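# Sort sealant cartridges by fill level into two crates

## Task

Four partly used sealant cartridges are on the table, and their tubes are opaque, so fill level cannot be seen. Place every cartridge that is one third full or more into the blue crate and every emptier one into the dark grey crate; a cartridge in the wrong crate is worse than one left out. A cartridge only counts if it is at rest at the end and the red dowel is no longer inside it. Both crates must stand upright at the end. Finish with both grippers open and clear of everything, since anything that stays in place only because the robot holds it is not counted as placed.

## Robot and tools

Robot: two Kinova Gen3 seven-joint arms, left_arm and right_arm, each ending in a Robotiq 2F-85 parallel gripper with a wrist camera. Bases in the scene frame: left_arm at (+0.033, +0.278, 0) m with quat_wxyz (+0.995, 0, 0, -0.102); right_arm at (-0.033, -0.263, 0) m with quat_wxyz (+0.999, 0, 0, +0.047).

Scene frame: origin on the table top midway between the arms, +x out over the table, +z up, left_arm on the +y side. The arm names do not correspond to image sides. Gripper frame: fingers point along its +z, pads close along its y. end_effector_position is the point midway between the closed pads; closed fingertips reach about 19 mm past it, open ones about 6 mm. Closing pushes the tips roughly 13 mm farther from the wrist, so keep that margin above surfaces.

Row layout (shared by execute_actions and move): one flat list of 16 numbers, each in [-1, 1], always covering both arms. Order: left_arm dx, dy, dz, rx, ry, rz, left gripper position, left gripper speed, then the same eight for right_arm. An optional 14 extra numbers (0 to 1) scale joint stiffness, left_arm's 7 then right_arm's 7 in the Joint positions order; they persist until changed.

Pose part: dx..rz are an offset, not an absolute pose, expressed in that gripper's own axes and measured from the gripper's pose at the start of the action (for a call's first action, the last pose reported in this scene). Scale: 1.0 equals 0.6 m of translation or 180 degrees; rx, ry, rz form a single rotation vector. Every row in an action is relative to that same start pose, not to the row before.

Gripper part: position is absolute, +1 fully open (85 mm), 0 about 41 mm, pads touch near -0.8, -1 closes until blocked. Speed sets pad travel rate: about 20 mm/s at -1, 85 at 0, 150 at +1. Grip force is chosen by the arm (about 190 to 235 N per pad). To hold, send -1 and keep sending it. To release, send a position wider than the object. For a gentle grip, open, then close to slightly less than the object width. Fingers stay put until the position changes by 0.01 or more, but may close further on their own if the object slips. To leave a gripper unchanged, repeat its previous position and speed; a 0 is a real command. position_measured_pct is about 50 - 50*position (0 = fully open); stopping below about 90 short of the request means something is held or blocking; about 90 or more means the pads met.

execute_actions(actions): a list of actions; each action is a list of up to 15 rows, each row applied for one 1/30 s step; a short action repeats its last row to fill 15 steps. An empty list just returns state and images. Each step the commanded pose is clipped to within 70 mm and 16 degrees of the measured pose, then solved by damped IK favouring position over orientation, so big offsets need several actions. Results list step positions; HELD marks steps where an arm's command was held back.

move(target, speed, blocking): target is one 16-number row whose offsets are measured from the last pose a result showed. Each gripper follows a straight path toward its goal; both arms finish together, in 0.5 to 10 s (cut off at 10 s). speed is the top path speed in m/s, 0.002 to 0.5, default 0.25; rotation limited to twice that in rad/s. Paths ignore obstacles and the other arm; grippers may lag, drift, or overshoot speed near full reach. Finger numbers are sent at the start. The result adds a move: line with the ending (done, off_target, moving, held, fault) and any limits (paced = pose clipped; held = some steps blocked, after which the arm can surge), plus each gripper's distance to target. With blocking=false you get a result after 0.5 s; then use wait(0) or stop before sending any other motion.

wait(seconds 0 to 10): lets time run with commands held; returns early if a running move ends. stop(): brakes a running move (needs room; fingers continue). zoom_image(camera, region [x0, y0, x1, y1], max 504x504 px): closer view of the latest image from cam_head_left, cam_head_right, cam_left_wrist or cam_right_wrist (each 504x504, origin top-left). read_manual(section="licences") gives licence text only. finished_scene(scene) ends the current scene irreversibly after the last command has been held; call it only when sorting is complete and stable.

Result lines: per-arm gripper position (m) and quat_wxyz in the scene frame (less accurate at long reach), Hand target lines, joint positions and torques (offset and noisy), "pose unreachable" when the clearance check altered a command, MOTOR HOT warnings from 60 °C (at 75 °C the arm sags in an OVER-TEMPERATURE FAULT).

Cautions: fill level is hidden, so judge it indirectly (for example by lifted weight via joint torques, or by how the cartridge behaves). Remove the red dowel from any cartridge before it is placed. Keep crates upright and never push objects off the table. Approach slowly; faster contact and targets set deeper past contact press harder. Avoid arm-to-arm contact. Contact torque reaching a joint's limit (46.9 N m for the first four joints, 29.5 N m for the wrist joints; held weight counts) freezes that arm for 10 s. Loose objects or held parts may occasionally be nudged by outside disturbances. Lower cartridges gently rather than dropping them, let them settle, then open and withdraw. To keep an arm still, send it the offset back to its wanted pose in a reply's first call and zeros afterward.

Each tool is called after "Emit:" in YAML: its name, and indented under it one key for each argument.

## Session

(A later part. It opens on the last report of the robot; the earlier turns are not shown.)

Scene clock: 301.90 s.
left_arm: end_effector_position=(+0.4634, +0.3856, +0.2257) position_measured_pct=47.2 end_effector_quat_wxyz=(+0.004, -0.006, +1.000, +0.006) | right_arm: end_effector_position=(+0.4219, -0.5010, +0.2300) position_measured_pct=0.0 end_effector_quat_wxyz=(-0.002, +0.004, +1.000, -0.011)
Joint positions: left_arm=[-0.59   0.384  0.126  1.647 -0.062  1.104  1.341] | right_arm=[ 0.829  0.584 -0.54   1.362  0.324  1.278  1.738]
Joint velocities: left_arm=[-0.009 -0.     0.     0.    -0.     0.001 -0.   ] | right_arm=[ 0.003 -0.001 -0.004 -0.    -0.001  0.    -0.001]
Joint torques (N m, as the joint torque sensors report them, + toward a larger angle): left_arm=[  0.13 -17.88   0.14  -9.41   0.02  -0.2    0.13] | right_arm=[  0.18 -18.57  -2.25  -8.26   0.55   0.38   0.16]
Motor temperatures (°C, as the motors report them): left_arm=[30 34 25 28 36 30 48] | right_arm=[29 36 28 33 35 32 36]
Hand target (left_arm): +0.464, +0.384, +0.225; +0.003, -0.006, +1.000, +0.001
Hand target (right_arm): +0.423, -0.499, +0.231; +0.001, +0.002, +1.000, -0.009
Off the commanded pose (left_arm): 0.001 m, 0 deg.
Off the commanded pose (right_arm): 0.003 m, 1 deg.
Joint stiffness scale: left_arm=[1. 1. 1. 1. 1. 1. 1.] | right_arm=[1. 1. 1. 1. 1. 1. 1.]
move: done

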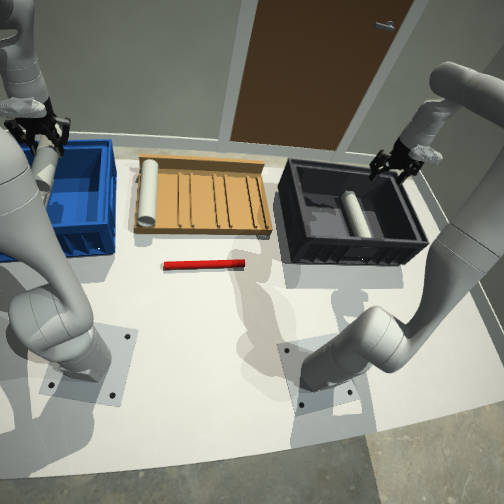

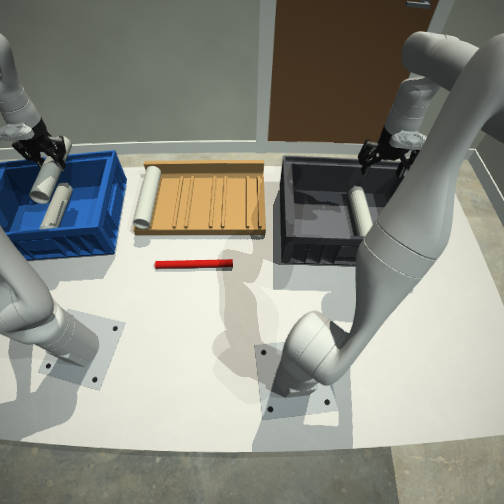

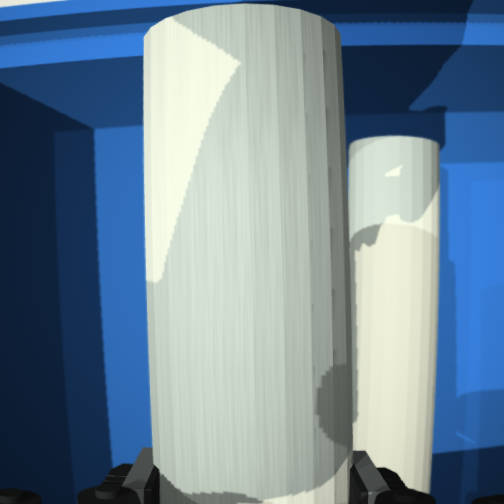

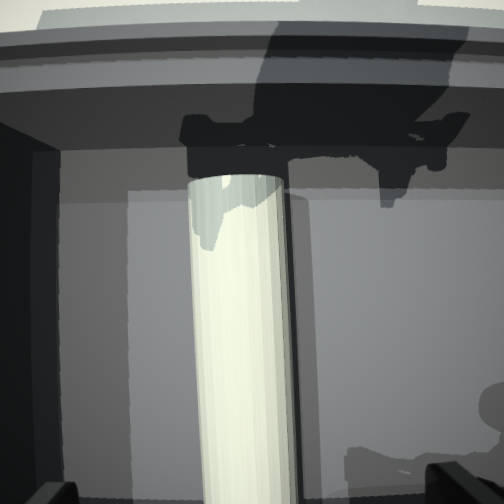

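Emit:
move:
  target: [0.012, -0.026, 0.27, 0, 0, 0, -1, 0.5, -0.13, 1.0, 0.05, 0, 0, 0, 1, 0.5]
  speed: 0.3

Emit:
move:
  target: [0, 0, 0, 0, 0, 0, 0.5, 0.5, 0, 0.105, 0, 0, 0, 0, 1, 0.5]
  speed: 0.2

Emit:
move:
  target: [0, 0, -0.3, 0, 0, 0, 0.5, 0.5, 0, 0, 0, 0, 0, 0, 1, 0.5]
  speed: 0.25

Scene clock: 323.13 s.
left_arm: end_effector_position=(+0.4594, +0.3709, +0.0666) position_measured_pct=47.2 end_effector_quat_wxyz=(+0.006, -0.006, +1.000, +0.004) | right_arm: end_effector_position=(+0.5019, +0.1015, +0.1898) position_measured_pct=0.0 end_effector_quat_wxyz=(-0.003, +0.006, +1.000, -0.003)
Joint positions: left_arm=[-0.53   0.615  0.082  1.885 -0.088  0.632  1.395] | right_arm=[-0.351  0.979 -0.621  0.736  0.504  1.54   0.713]
Joint velocities: left_arm=[ 0.002  0.002 -0.001 -0.    -0.    -0.     0.   ] | right_arm=[-0.004  0.003  0.002 -0.002 -0.001  0.002  0.003]
Joint torques (N m, as the joint torque sensors report them, + toward a larger angle): left_arm=[  0.16 -16.98  -0.31  -5.01  -0.03  -0.29   0.17] | right_arm=[  0.8  -24.43  -2.14  -7.51   0.43   0.31  -0.1 ]
Motor temperatures (°C, as the motors report them): left_arm=[30 33 25 28 36 30 48] | right_arm=[29 36 28 33 35 32 36]
Hand target (left_arm): +0.458, +0.372, +0.064; +0.004, -0.006, +1.000, +0.006
Hand target (right_arm): +0.503, +0.099, +0.188; -0.002, +0.004, +1.000, -0.009
Off the commanded pose (left_arm): 0.004 m, 0 deg.
Off the commanded pose (right_arm): 0.006 m, 1 deg.
Joint stiffness scale: left_arm=[1. 1. 1. 1. 1. 1. 1.] | right_arm=[1. 1. 1. 1. 1. 1. 1.]
move: off_target (left_arm, right_arm)

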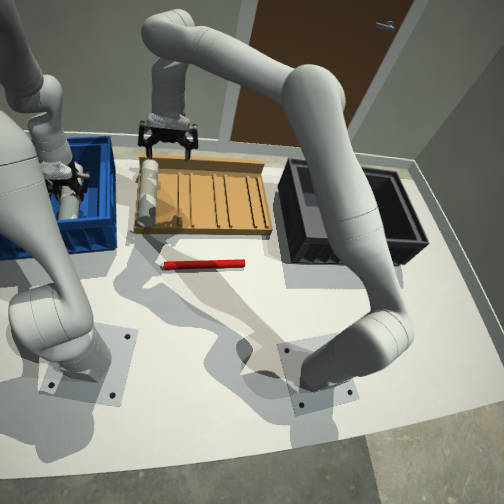

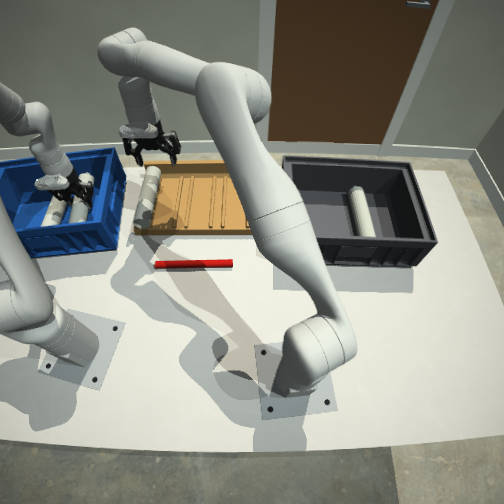

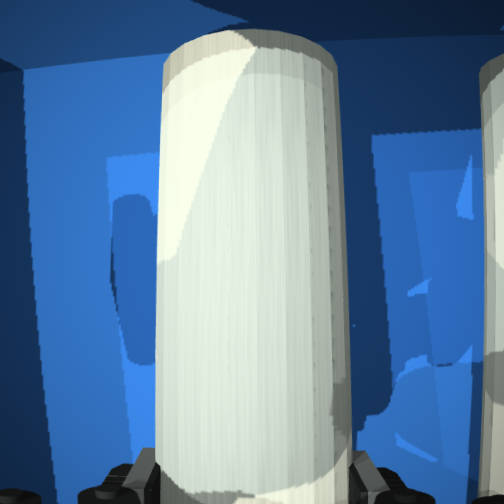

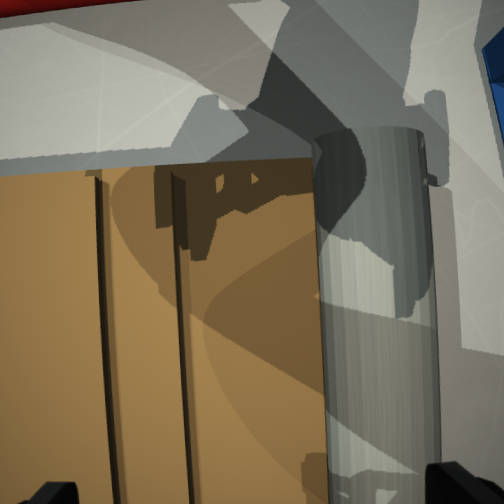

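Scene clock: 324.23 s.
left_arm: end_effector_position=(+0.4594, +0.3709, +0.0666) position_measured_pct=25.0 end_effector_quat_wxyz=(+0.006, -0.006, +1.000, +0.004) | right_arm: end_effector_position=(+0.5019, +0.1666, +0.1914) position_measured_pct=0.0 end_effector_quat_wxyz=(-0.004, +0.008, +1.000, +0.002)
Joint positions: left_arm=[-0.53   0.615  0.082  1.885 -0.088  0.632  1.395] | right_arm=[-0.516  1.115 -0.59   0.39   0.519  1.696  0.73 ]
Joint velocities: left_arm=[-0.    -0.001  0.001 -0.     0.     0.001  0.001] | right_arm=[-0.004  0.005  0.004 -0.005 -0.     0.001  0.002]
Joint torques (N m, as the joint torque sensors report them, + toward a larger angle): left_arm=[  0.01 -18.1    0.22  -5.62  -0.24   0.14   0.07] | right_arm=[  0.22 -26.15  -1.04  -7.85   0.13   0.07   0.13]
Motor temperatures (°C, as the motors report them): left_arm=[30 33 25 28 36 30 48] | right_arm=[29 36 28 33 35 32 36]
Hand target (left_arm): +0.459, +0.371, +0.067; +0.006, -0.006, +1.000, +0.004
Hand target (right_arm): +0.502, +0.165, +0.189; -0.003, +0.006, +1.000, -0.003
Off the commanded pose (left_arm): 0.000 m, 0 deg.
Off the commanded pose (right_arm): 0.003 m, 1 deg.
Joint stiffness scale: left_arm=[1. 1. 1. 1. 1. 1. 1.] | right_arm=[1. 1. 1. 1. 1. 1. 1.]
move: done

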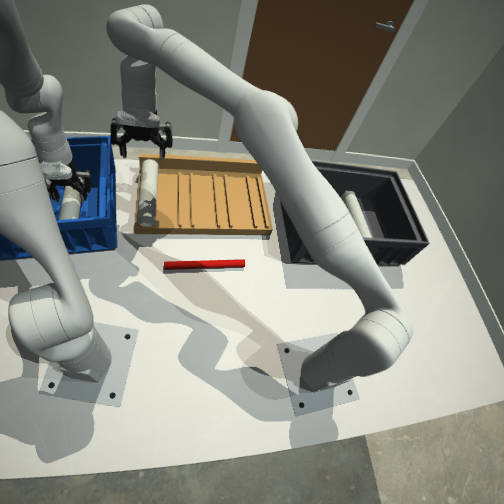

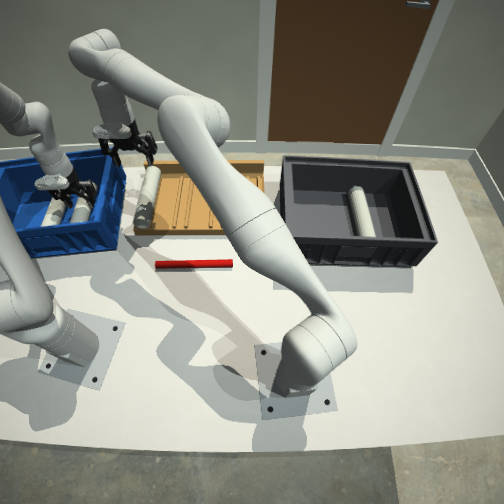

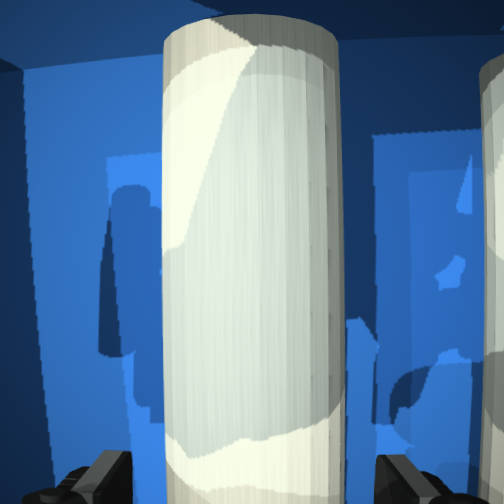

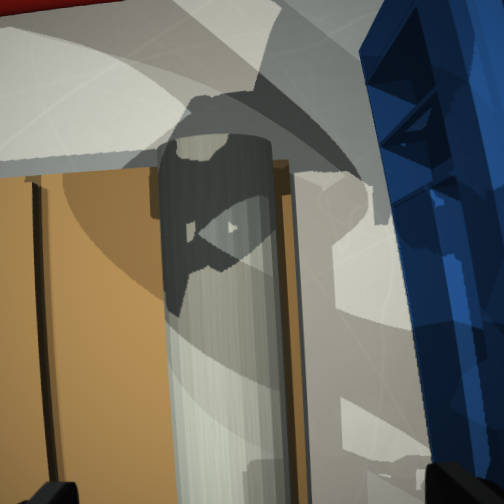

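Scene clock: 325.50 s.
left_arm: end_effector_position=(+0.4564, +0.3717, +0.2436) position_measured_pct=25.0 end_effector_quat_wxyz=(+0.004, -0.007, +1.000, +0.007) | right_arm: end_effector_position=(+0.5019, +0.1666, +0.1914) position_measured_pct=0.0 end_effector_quat_wxyz=(-0.004, +0.008, +1.000, +0.002)
Joint positions: left_arm=[-0.553  0.344  0.112  1.644 -0.055  1.146  1.364] | right_arm=[-0.516  1.115 -0.59   0.39   0.519  1.696  0.73 ]
Joint velocities: left_arm=[-0.    -0.003 -0.001 -0.001  0.     0.001 -0.   ] | right_arm=[-0.001 -0.001  0.    -0.    -0.    -0.     0.001]
Joint torques (N m, as the joint torque sensors report them, + toward a larger angle): left_arm=[ -0.11 -15.86   0.11  -8.38  -0.2    0.1    0.12] | right_arm=[  0.01 -25.57  -1.37  -7.71  -0.09   0.26  -0.13]
Motor temperatures (°C, as the motors report them): left_arm=[30 33 25 28 36 30 48] | right_arm=[29 36 28 33 35 32 36]
Hand target (left_arm): +0.457, +0.369, +0.246; +0.006, -0.006, +1.000, +0.004
Hand target (right_arm): +0.502, +0.167, +0.191; -0.004, +0.008, +1.000, +0.002
Off the commanded pose (left_arm): 0.004 m, 0 deg.
Off the commanded pose (right_arm): 0.000 m, 0 deg.
Joint stiffness scale: left_arm=[1. 1. 1. 1. 1. 1. 1.] | right_arm=[1. 1. 1. 1. 1. 1. 1.]
move: off_target (left_arm)

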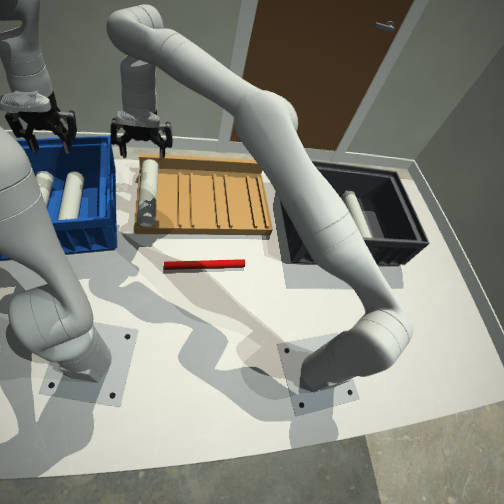

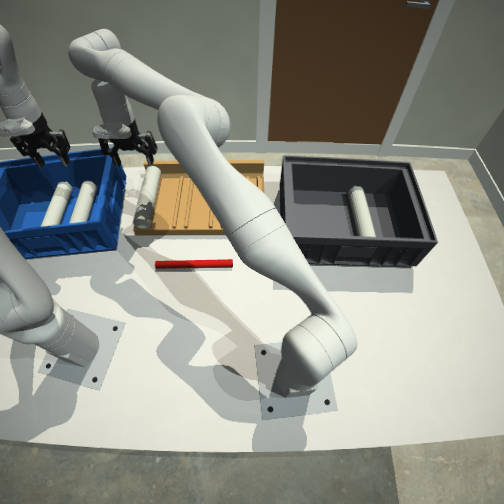

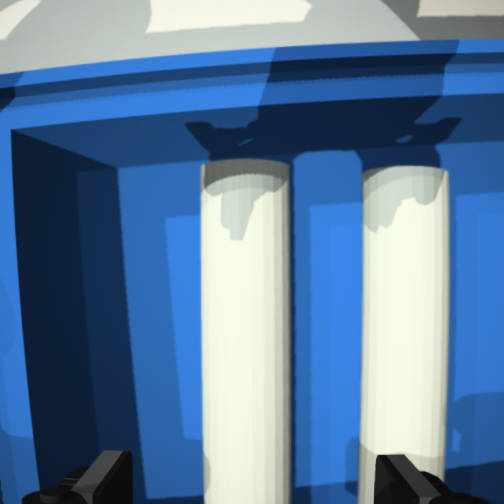

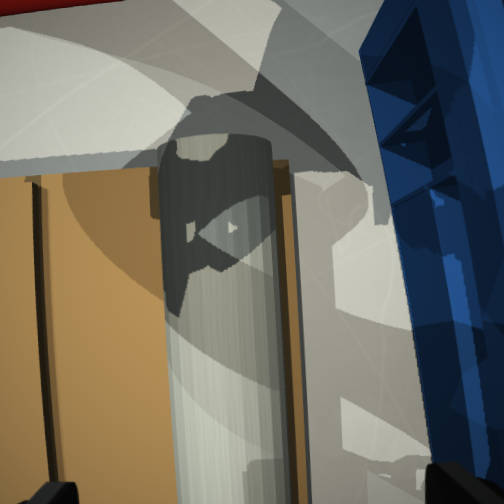

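Emit:
move:
  target: [0.33, 0.13, -0.08, 0, 0, 0, 1, 0.5, 0, -0.014, 0.205, 0, 0, 0, 0.55, 0.5]
  speed: 0.2

Emit:
move:
  target: [0, 0, 0, 0, 0, 0, 1, 0.5, 0, 0, 0, 0, 0, 0, -1, 0.5]

Emit:
move:
  target: [0, 0, 0, 0, 0, 0, 1, 0.5, 0, 0.014, -0.205, 0, 0, 0, -1, 0.5]
  speed: 0.2

Scene clock: 337.37 s.
left_arm: end_effector_position=(+0.2600, +0.4471, +0.2910) position_measured_pct=0.0 end_effector_quat_wxyz=(+0.004, -0.006, +1.000, +0.010) | right_arm: end_effector_position=(+0.4983, +0.1617, +0.0717) position_measured_pct=22.2 end_effector_quat_wxyz=(-0.005, +0.005, +1.000, +0.005)
Joint positions: left_arm=[-0.807 -0.047 -0.11   1.951 -0.017  1.218  0.875] | right_arm=[-0.443  1.16  -0.575  0.714  0.52   1.366  0.655]
Joint velocities: left_arm=[-0.005 -0.007  0.001 -0.     0.     0.001 -0.001] | right_arm=[ 0.001  0.     0.003  0.002  0.    -0.002 -0.001]
Joint torques (N m, as the joint torque sensors report them, + toward a larger angle): left_arm=[ 0.15 -8.39 -0.52 -8.86 -0.37  0.06  0.18] | right_arm=[  0.69 -26.37  -1.67  -7.49  -0.14   0.06   0.26]
Motor temperatures (°C, as the motors report them): left_arm=[30 33 25 28 36 30 48] | right_arm=[29 36 28 33 35 32 36]
Hand target (left_arm): +0.257, +0.446, +0.291; +0.004, -0.007, +1.000, +0.007
Hand target (right_arm): +0.501, +0.159, +0.068; -0.004, +0.008, +1.000, +0.002
Off the commanded pose (left_arm): 0.003 m, 0 deg.
Off the commanded pose (right_arm): 0.005 m, 1 deg.
Joint stiffness scale: left_arm=[1. 1. 1. 1. 1. 1. 1.] | right_arm=[1. 1. 1. 1. 1. 1. 1.]
move: off_target (right_arm)

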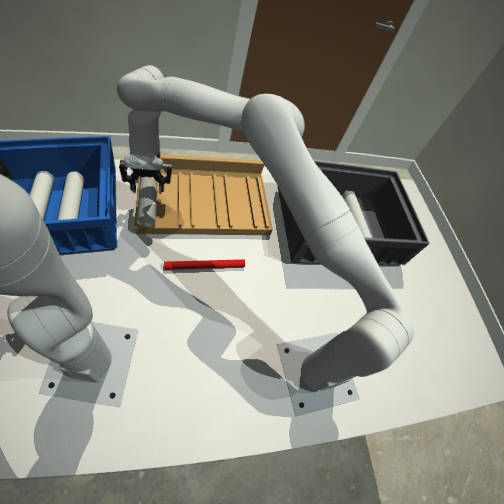

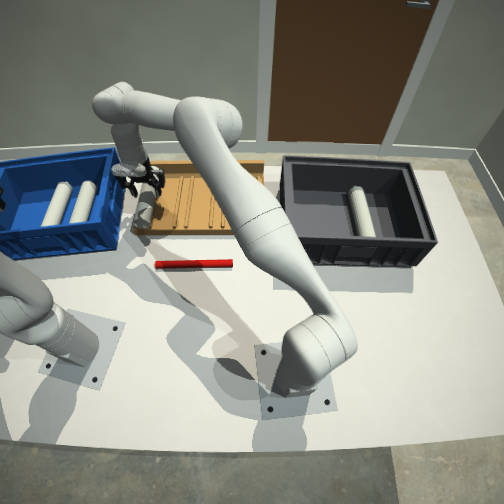

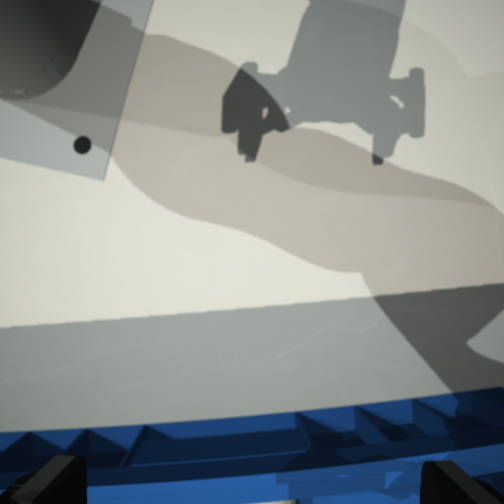

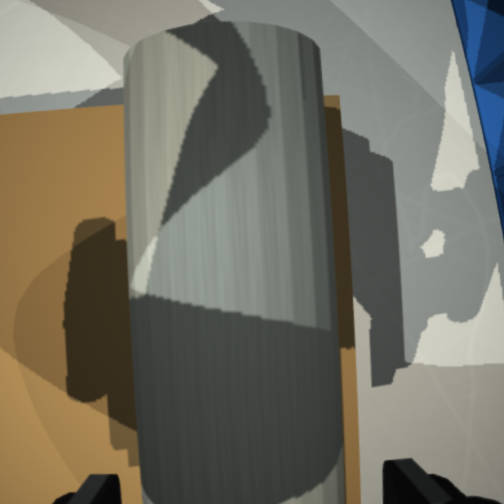

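Scene clock: 337.87 s.
left_arm: end_effector_position=(+0.2599, +0.4472, +0.2910) position_measured_pct=0.0 end_effector_quat_wxyz=(+0.004, -0.006, +1.000, +0.010) | right_arm: end_effector_position=(+0.4985, +0.1616, +0.0724) position_measured_pct=47.2 end_effector_quat_wxyz=(-0.005, +0.005, +1.000, +0.005)
Joint positions: left_arm=[-0.807 -0.047 -0.11   1.951 -0.017  1.218  0.875] | right_arm=[-0.443  1.159 -0.575  0.714  0.52   1.367  0.655]
Joint velocities: left_arm=[-0.     0.001  0.     0.     0.    -0.001  0.   ] | right_arm=[-0.    -0.     0.     0.    -0.    -0.001  0.   ]
Joint torques (N m, as the joint torque sensors report them, + toward a larger angle): left_arm=[-0.09 -8.37 -0.57 -8.89 -0.23 -0.02  0.21] | right_arm=[ -0.69 -23.23  -2.68  -7.48  -0.6   -0.83   0.  ]
Motor temperatures (°C, as the motors report them): left_arm=[30 33 25 28 36 30 48] | right_arm=[29 36 28 33 35 32 36]
Hand target (left_arm): +0.260, +0.447, +0.291; +0.004, -0.006, +1.000, +0.010
Hand target (right_arm): +0.498, +0.162, +0.072; -0.005, +0.005, +1.000, +0.005
Off the commanded pose (left_arm): 0.000 m, 0 deg.
Off the commanded pose (right_arm): 0.001 m, 0 deg.
Joint stiffness scale: left_arm=[1. 1. 1. 1. 1. 1. 1.] | right_arm=[1. 1. 1. 1. 1. 1. 1.]
move: done

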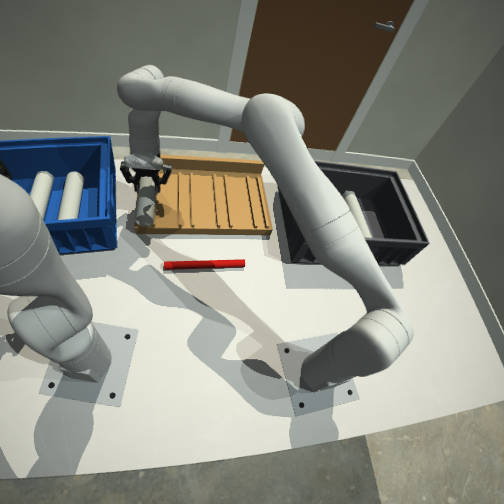

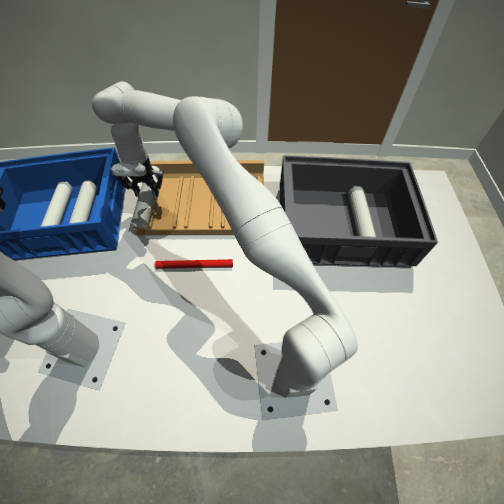

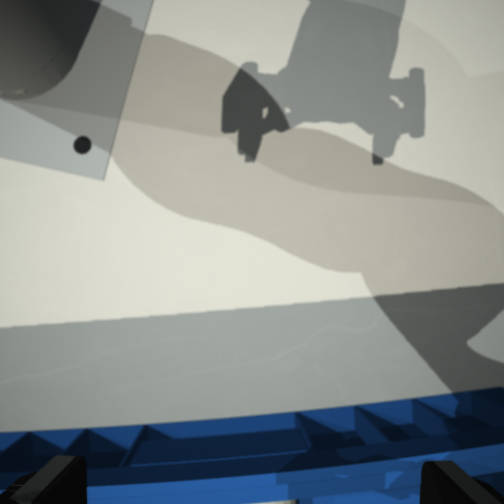

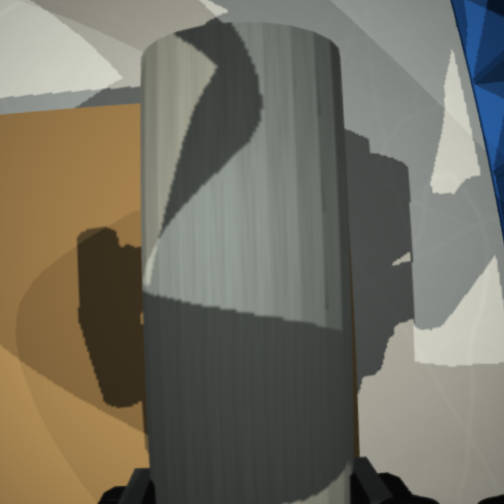

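Scene clock: 339.07 s.
left_arm: end_effector_position=(+0.2599, +0.4472, +0.2910) position_measured_pct=0.0 end_effector_quat_wxyz=(+0.004, -0.006, +1.000, +0.010) | right_arm: end_effector_position=(+0.5023, +0.1678, +0.1973) position_measured_pct=47.2 end_effector_quat_wxyz=(-0.002, +0.008, +1.000, +0.006)
Joint positions: left_arm=[-0.807 -0.047 -0.11   1.951 -0.017  1.218  0.875] | right_arm=[-0.518  1.109 -0.586  0.381  0.513  1.701  0.732]
Joint velocities: left_arm=[-0.  0.  0. -0. -0.  0.  0.] | right_arm=[-0.005  0.005  0.    -0.006  0.001  0.003  0.001]
Joint torques (N m, as the joint torque sensors report them, + toward a larger angle): left_arm=[-0.11 -8.02 -0.57 -9.12 -0.21  0.07 -0.01] | right_arm=[ -0.12 -26.96  -1.75  -8.14   0.11  -0.13  -0.21]
Motor temperatures (°C, as the motors report them): left_arm=[30 33 25 28 36 30 48] | right_arm=[29 36 28 33 35 32 36]
Hand target (left_arm): +0.260, +0.447, +0.291; +0.004, -0.006, +1.000, +0.010
Hand target (right_arm): +0.500, +0.169, +0.196; -0.005, +0.005, +1.000, +0.005
Off the commanded pose (left_arm): 0.000 m, 0 deg.
Off the commanded pose (right_arm): 0.003 m, 1 deg.
Joint stiffness scale: left_arm=[1. 1. 1. 1. 1. 1. 1.] | right_arm=[1. 1. 1. 1. 1. 1. 1.]
move: done

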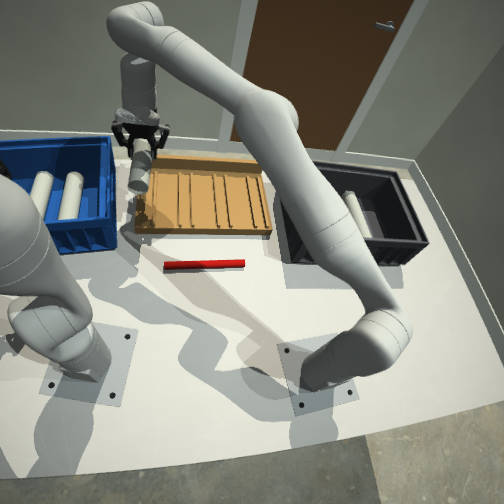

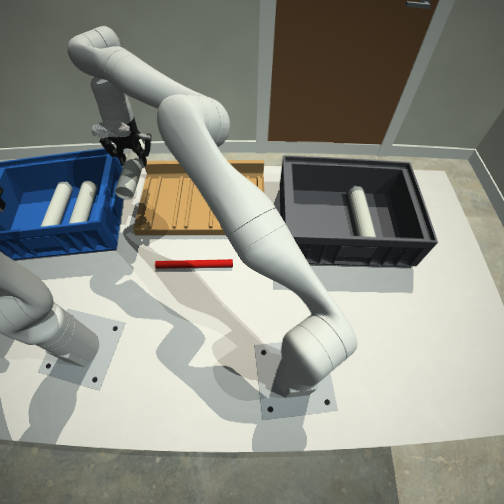

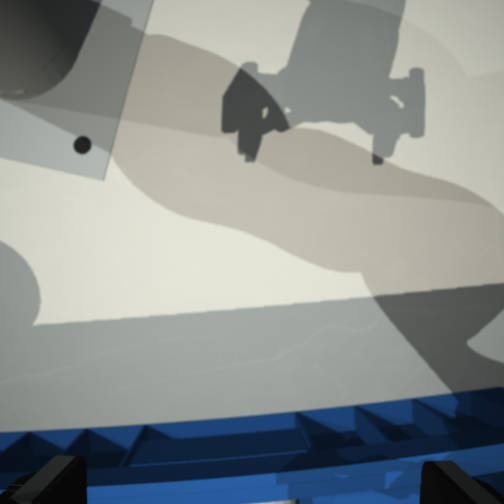

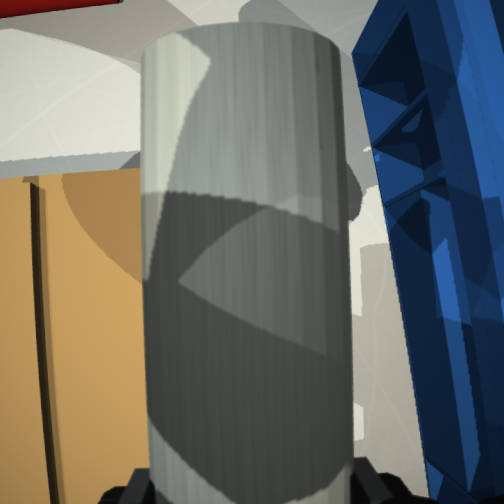

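Emit:
move:
  target: [0, 0, 0, 0, 0, 0, 1, 0.5, 0.137, -0.913, -0.05, 0, 0, 0, -1, 0.5]
  speed: 0.4

Scene clock: 348.43 s.
left_arm: end_effector_position=(+0.2599, +0.4472, +0.2910) position_measured_pct=0.0 end_effector_quat_wxyz=(+0.004, -0.006, +1.000, +0.010) | right_arm: end_effector_position=(+0.4127, -0.3808, +0.2205) position_measured_pct=47.2 end_effector_quat_wxyz=(-0.001, +0.009, +1.000, +0.001)
Joint positions: left_arm=[-0.807 -0.047 -0.11   1.951 -0.017  1.218  0.875] | right_arm=[ 0.675  0.486 -0.568  1.563  0.273  1.175  1.513]
Joint velocities: left_arm=[ 0.     0.    -0.002  0.     0.    -0.     0.   ] | right_arm=[ 0.005  0.    -0.    -0.002 -0.001 -0.001 -0.   ]
Joint torques (N m, as the joint torque sensors report them, + toward a larger angle): left_arm=[-0.08 -7.99 -0.55 -8.86 -0.09  0.19  0.09] | right_arm=[  0.26 -16.64  -2.43  -8.62   0.19   0.33  -0.03]
Motor temperatures (°C, as the motors report them): left_arm=[30 33 25 28 36 30 48] | right_arm=[29 36 28 33 35 32 36]
Hand target (left_arm): +0.260, +0.447, +0.291; +0.004, -0.006, +1.000, +0.010
Hand target (right_arm): +0.412, -0.380, +0.222; -0.002, +0.009, +1.000, +0.004
Off the commanded pose (left_arm): 0.000 m, 0 deg.
Off the commanded pose (right_arm): 0.003 m, 1 deg.
Joint stiffness scale: left_arm=[1. 1. 1. 1. 1. 1. 1.] | right_arm=[1. 1. 1. 1. 1. 1. 1.]
move: done; limits=paced

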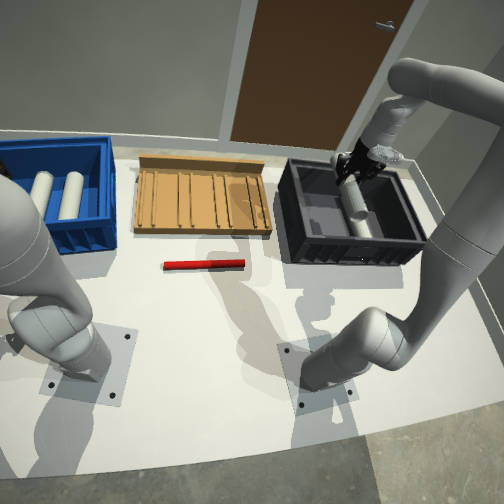

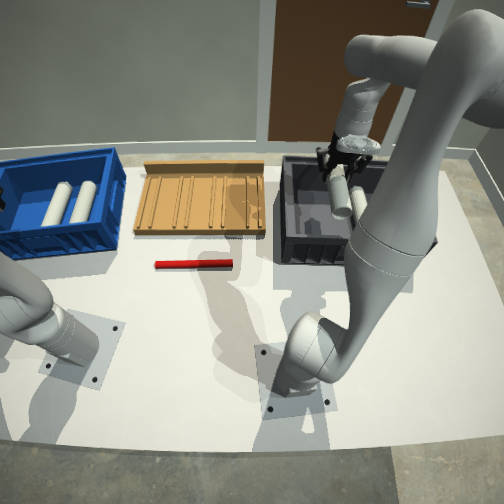

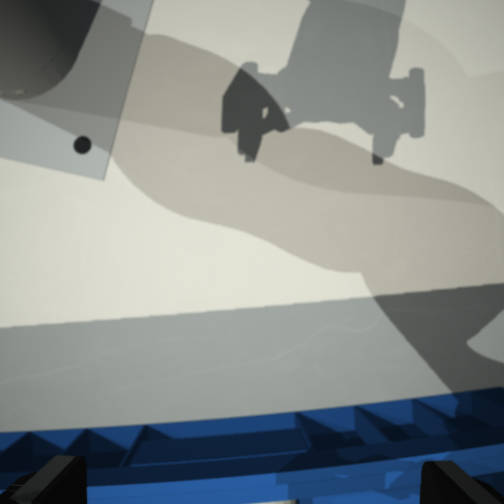

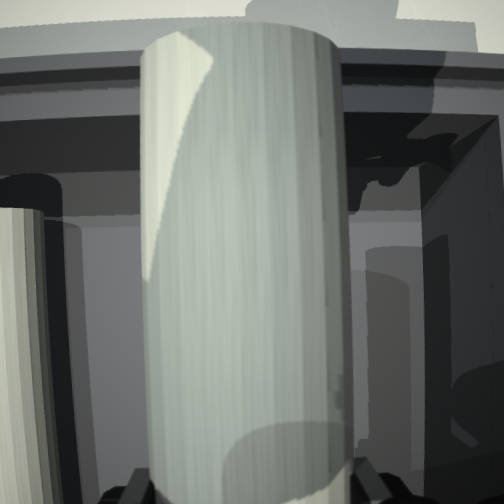

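Emit:
move:
  target: [0, 0, 0, 0, 0, 0, 1, 0.5, -0.02, 0, 0.254, 0, 0, 0, -1, 0.5]
  speed: 0.15

Emit:
move:
  target: [0, 0, 0, 0, 0, 0, 1, 0.5, 0, 0, 0, 0, 0, 0, 0.6, 0.5]

Emit:
move:
  target: [0, 0, 0, 0, 0, 0, 1, 0.5, 0.1, 0, -0.32, 0, 0, 0, 0.6, 0.5]
  speed: 0.25

Scene clock: 360.03 s.
left_arm: end_effector_position=(+0.2599, +0.4472, +0.2910) position_measured_pct=0.0 end_effector_quat_wxyz=(+0.004, -0.006, +1.000, +0.010) | right_arm: end_effector_position=(+0.4245, -0.3797, +0.0705) position_measured_pct=47.2 end_effector_quat_wxyz=(-0.001, +0.009, +1.000, +0.003)
Joint positions: left_arm=[-0.807 -0.047 -0.11   1.951 -0.017  1.218  0.875] | right_arm=[ 0.602  0.715 -0.477  1.722  0.42   0.81   1.389]
Joint velocities: left_arm=[-0.     0.001 -0.     0.    -0.    -0.    -0.   ] | right_arm=[-0.006  0.005  0.004 -0.     0.001 -0.001  0.   ]
Joint torques (N m, as the joint torque sensors report them, + toward a larger angle): left_arm=[-0.12 -8.04 -0.5  -8.78 -0.27 -0.1   0.14] | right_arm=[  0.54 -18.98  -2.48  -6.36  -0.02   0.2   -0.06]
Motor temperatures (°C, as the motors report them): left_arm=[30 33 24 28 36 30 48] | right_arm=[29 36 28 33 35 32 36]
Hand target (left_arm): +0.260, +0.447, +0.291; +0.004, -0.006, +1.000, +0.010
Hand target (right_arm): +0.424, -0.381, +0.068; -0.001, +0.009, +1.000, +0.001
Off the commanded pose (left_arm): 0.000 m, 0 deg.
Off the commanded pose (right_arm): 0.003 m, 0 deg.
Joint stiffness scale: left_arm=[1. 1. 1. 1. 1. 1. 1.] | right_arm=[1. 1. 1. 1. 1. 1. 1.]
move: done

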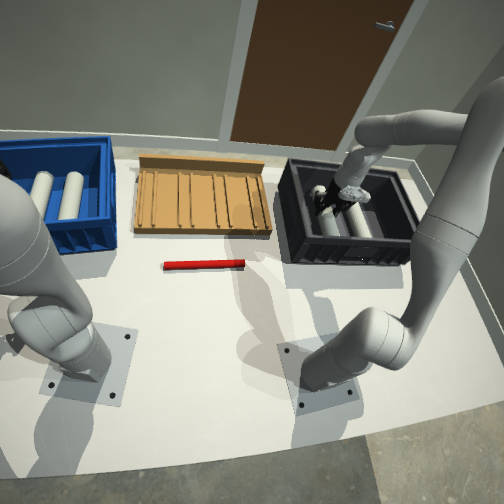

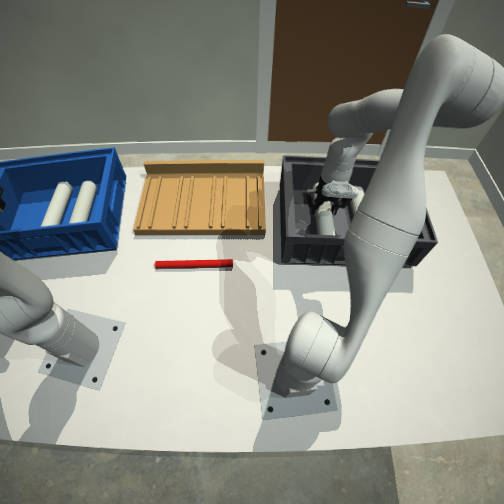

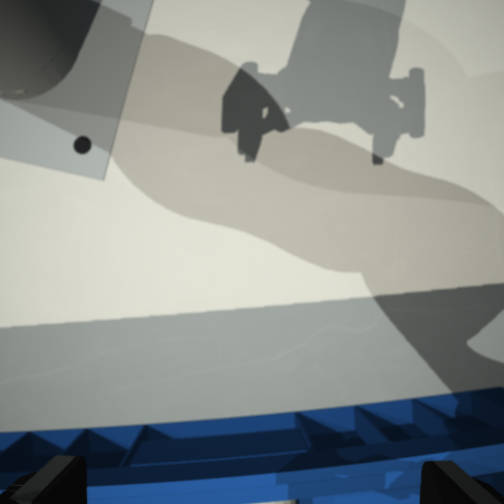

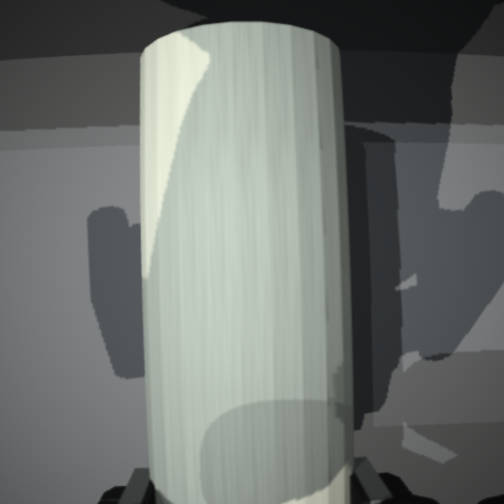

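Scene clock: 360.63 s.
left_arm: end_effector_position=(+0.2599, +0.4472, +0.2910) position_measured_pct=0.0 end_effector_quat_wxyz=(+0.004, -0.006, +1.000, +0.010) | right_arm: end_effector_position=(+0.4245, -0.3797, +0.0705) position_measured_pct=19.8 end_effector_quat_wxyz=(-0.001, +0.009, +1.000, +0.003)
Joint positions: left_arm=[-0.807 -0.047 -0.11   1.951 -0.017  1.218  0.875] | right_arm=[ 0.602  0.715 -0.477  1.722  0.42   0.81   1.389]
Joint velocities: left_arm=[-0.    -0.001  0.001  0.    -0.     0.001  0.   ] | right_arm=[-0.001  0.    -0.    -0.    -0.    -0.001  0.002]
Joint torques (N m, as the joint torque sensors report them, + toward a larger angle): left_arm=[-0.19 -8.02 -0.51 -9.09 -0.33  0.13  0.17] | right_arm=[  0.22 -18.03  -1.86  -5.28   0.18   0.29   0.3 ]
Motor temperatures (°C, as the motors report them): left_arm=[30 33 24 28 36 30 48] | right_arm=[29 36 28 33 35 32 36]
Hand target (left_arm): +0.260, +0.447, +0.291; +0.004, -0.006, +1.000, +0.010
Hand target (right_arm): +0.424, -0.380, +0.071; -0.001, +0.009, +1.000, +0.003
Off the commanded pose (left_arm): 0.000 m, 0 deg.
Off the commanded pose (right_arm): 0.000 m, 0 deg.
Joint stiffness scale: left_arm=[1. 1. 1. 1. 1. 1. 1.] | right_arm=[1. 1. 1. 1. 1. 1. 1.]
move: done

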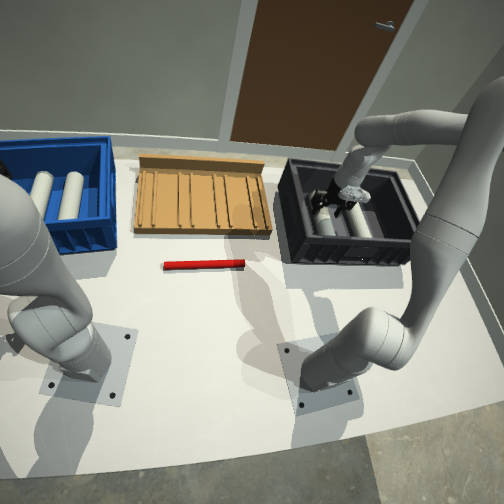

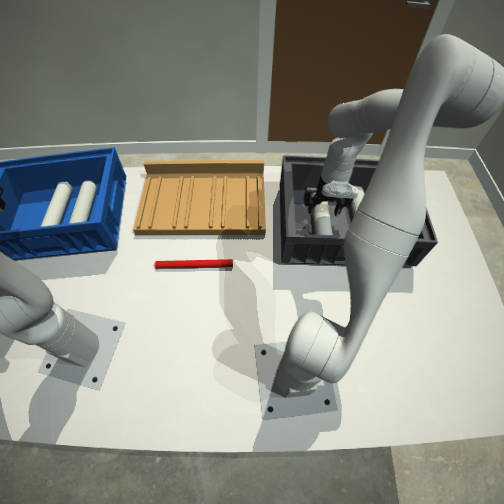

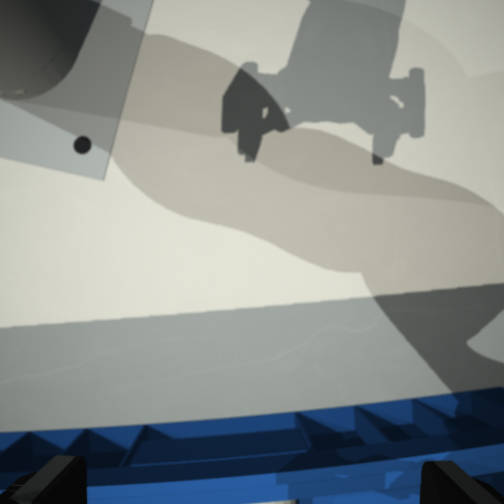

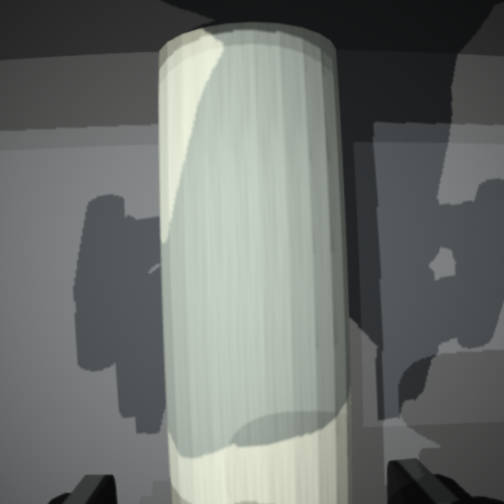

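Scene clock: 362.03 s.
left_arm: end_effector_position=(+0.2599, +0.4472, +0.2910) position_measured_pct=0.0 end_effector_quat_wxyz=(+0.004, -0.006, +1.000, +0.010) | right_arm: end_effector_position=(+0.3655, -0.3817, +0.2605) position_measured_pct=19.8 end_effector_quat_wxyz=(-0.001, +0.010, +1.000, +0.001)
Joint positions: left_arm=[-0.807 -0.047 -0.11   1.951 -0.017  1.218  0.875] | right_arm=[ 0.748  0.344 -0.579  1.633  0.196  1.227  1.587]
Joint velocities: left_arm=[-0.001  0.001  0.001  0.    -0.     0.     0.   ] | right_arm=[ 0.003 -0.003  0.    -0.001 -0.001  0.001 -0.001]
Joint torques (N m, as the joint torque sensors report them, + toward a larger angle): left_arm=[-0.02 -7.94 -0.57 -9.14 -0.15 -0.04  0.17] | right_arm=[  0.36 -13.72  -1.13  -7.71   0.26   0.41   0.11]
Motor temperatures (°C, as the motors report them): left_arm=[30 33 24 28 36 30 48] | right_arm=[29 36 28 33 35 32 36]
Hand target (left_arm): +0.260, +0.447, +0.291; +0.004, -0.006, +1.000, +0.010
Hand target (right_arm): +0.365, -0.380, +0.263; -0.001, +0.009, +1.000, +0.003
Off the commanded pose (left_arm): 0.000 m, 0 deg.
Off the commanded pose (right_arm): 0.003 m, 0 deg.
Joint stiffness scale: left_arm=[1. 1. 1. 1. 1. 1. 1.] | right_arm=[1. 1. 1. 1. 1. 1. 1.]
move: done

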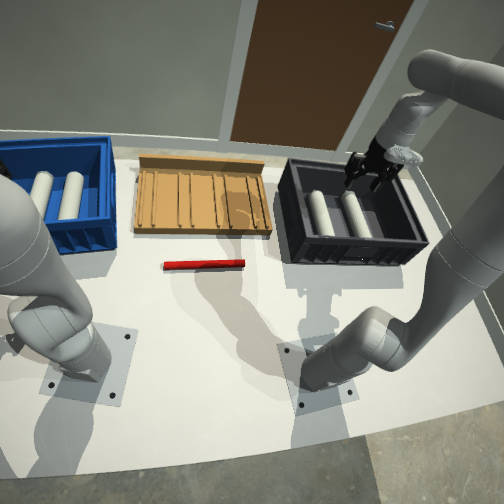

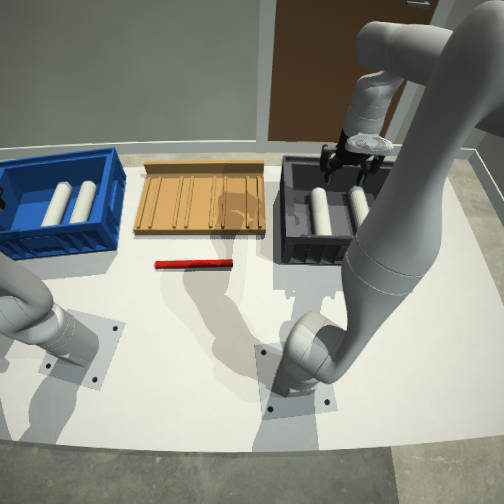

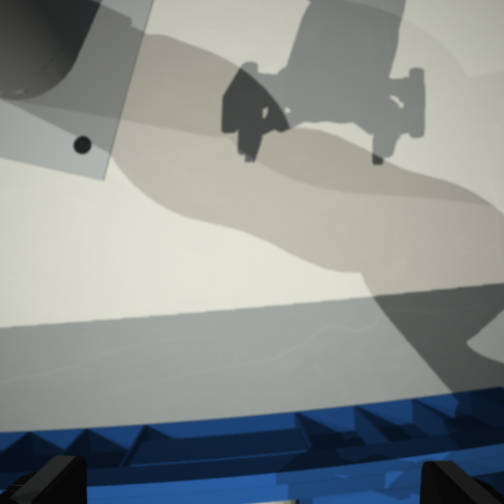

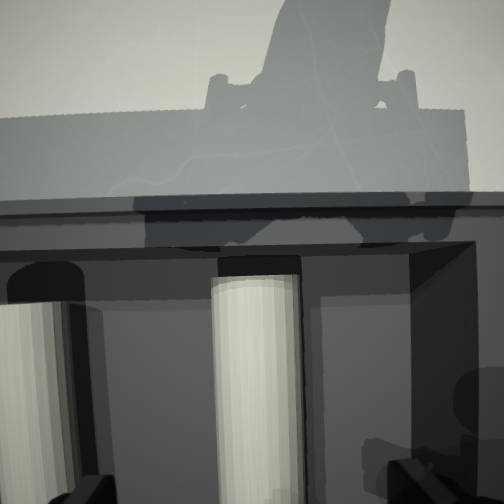

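Emit:
finished_scene:
  scene: 1

The scene is finished: the task was done.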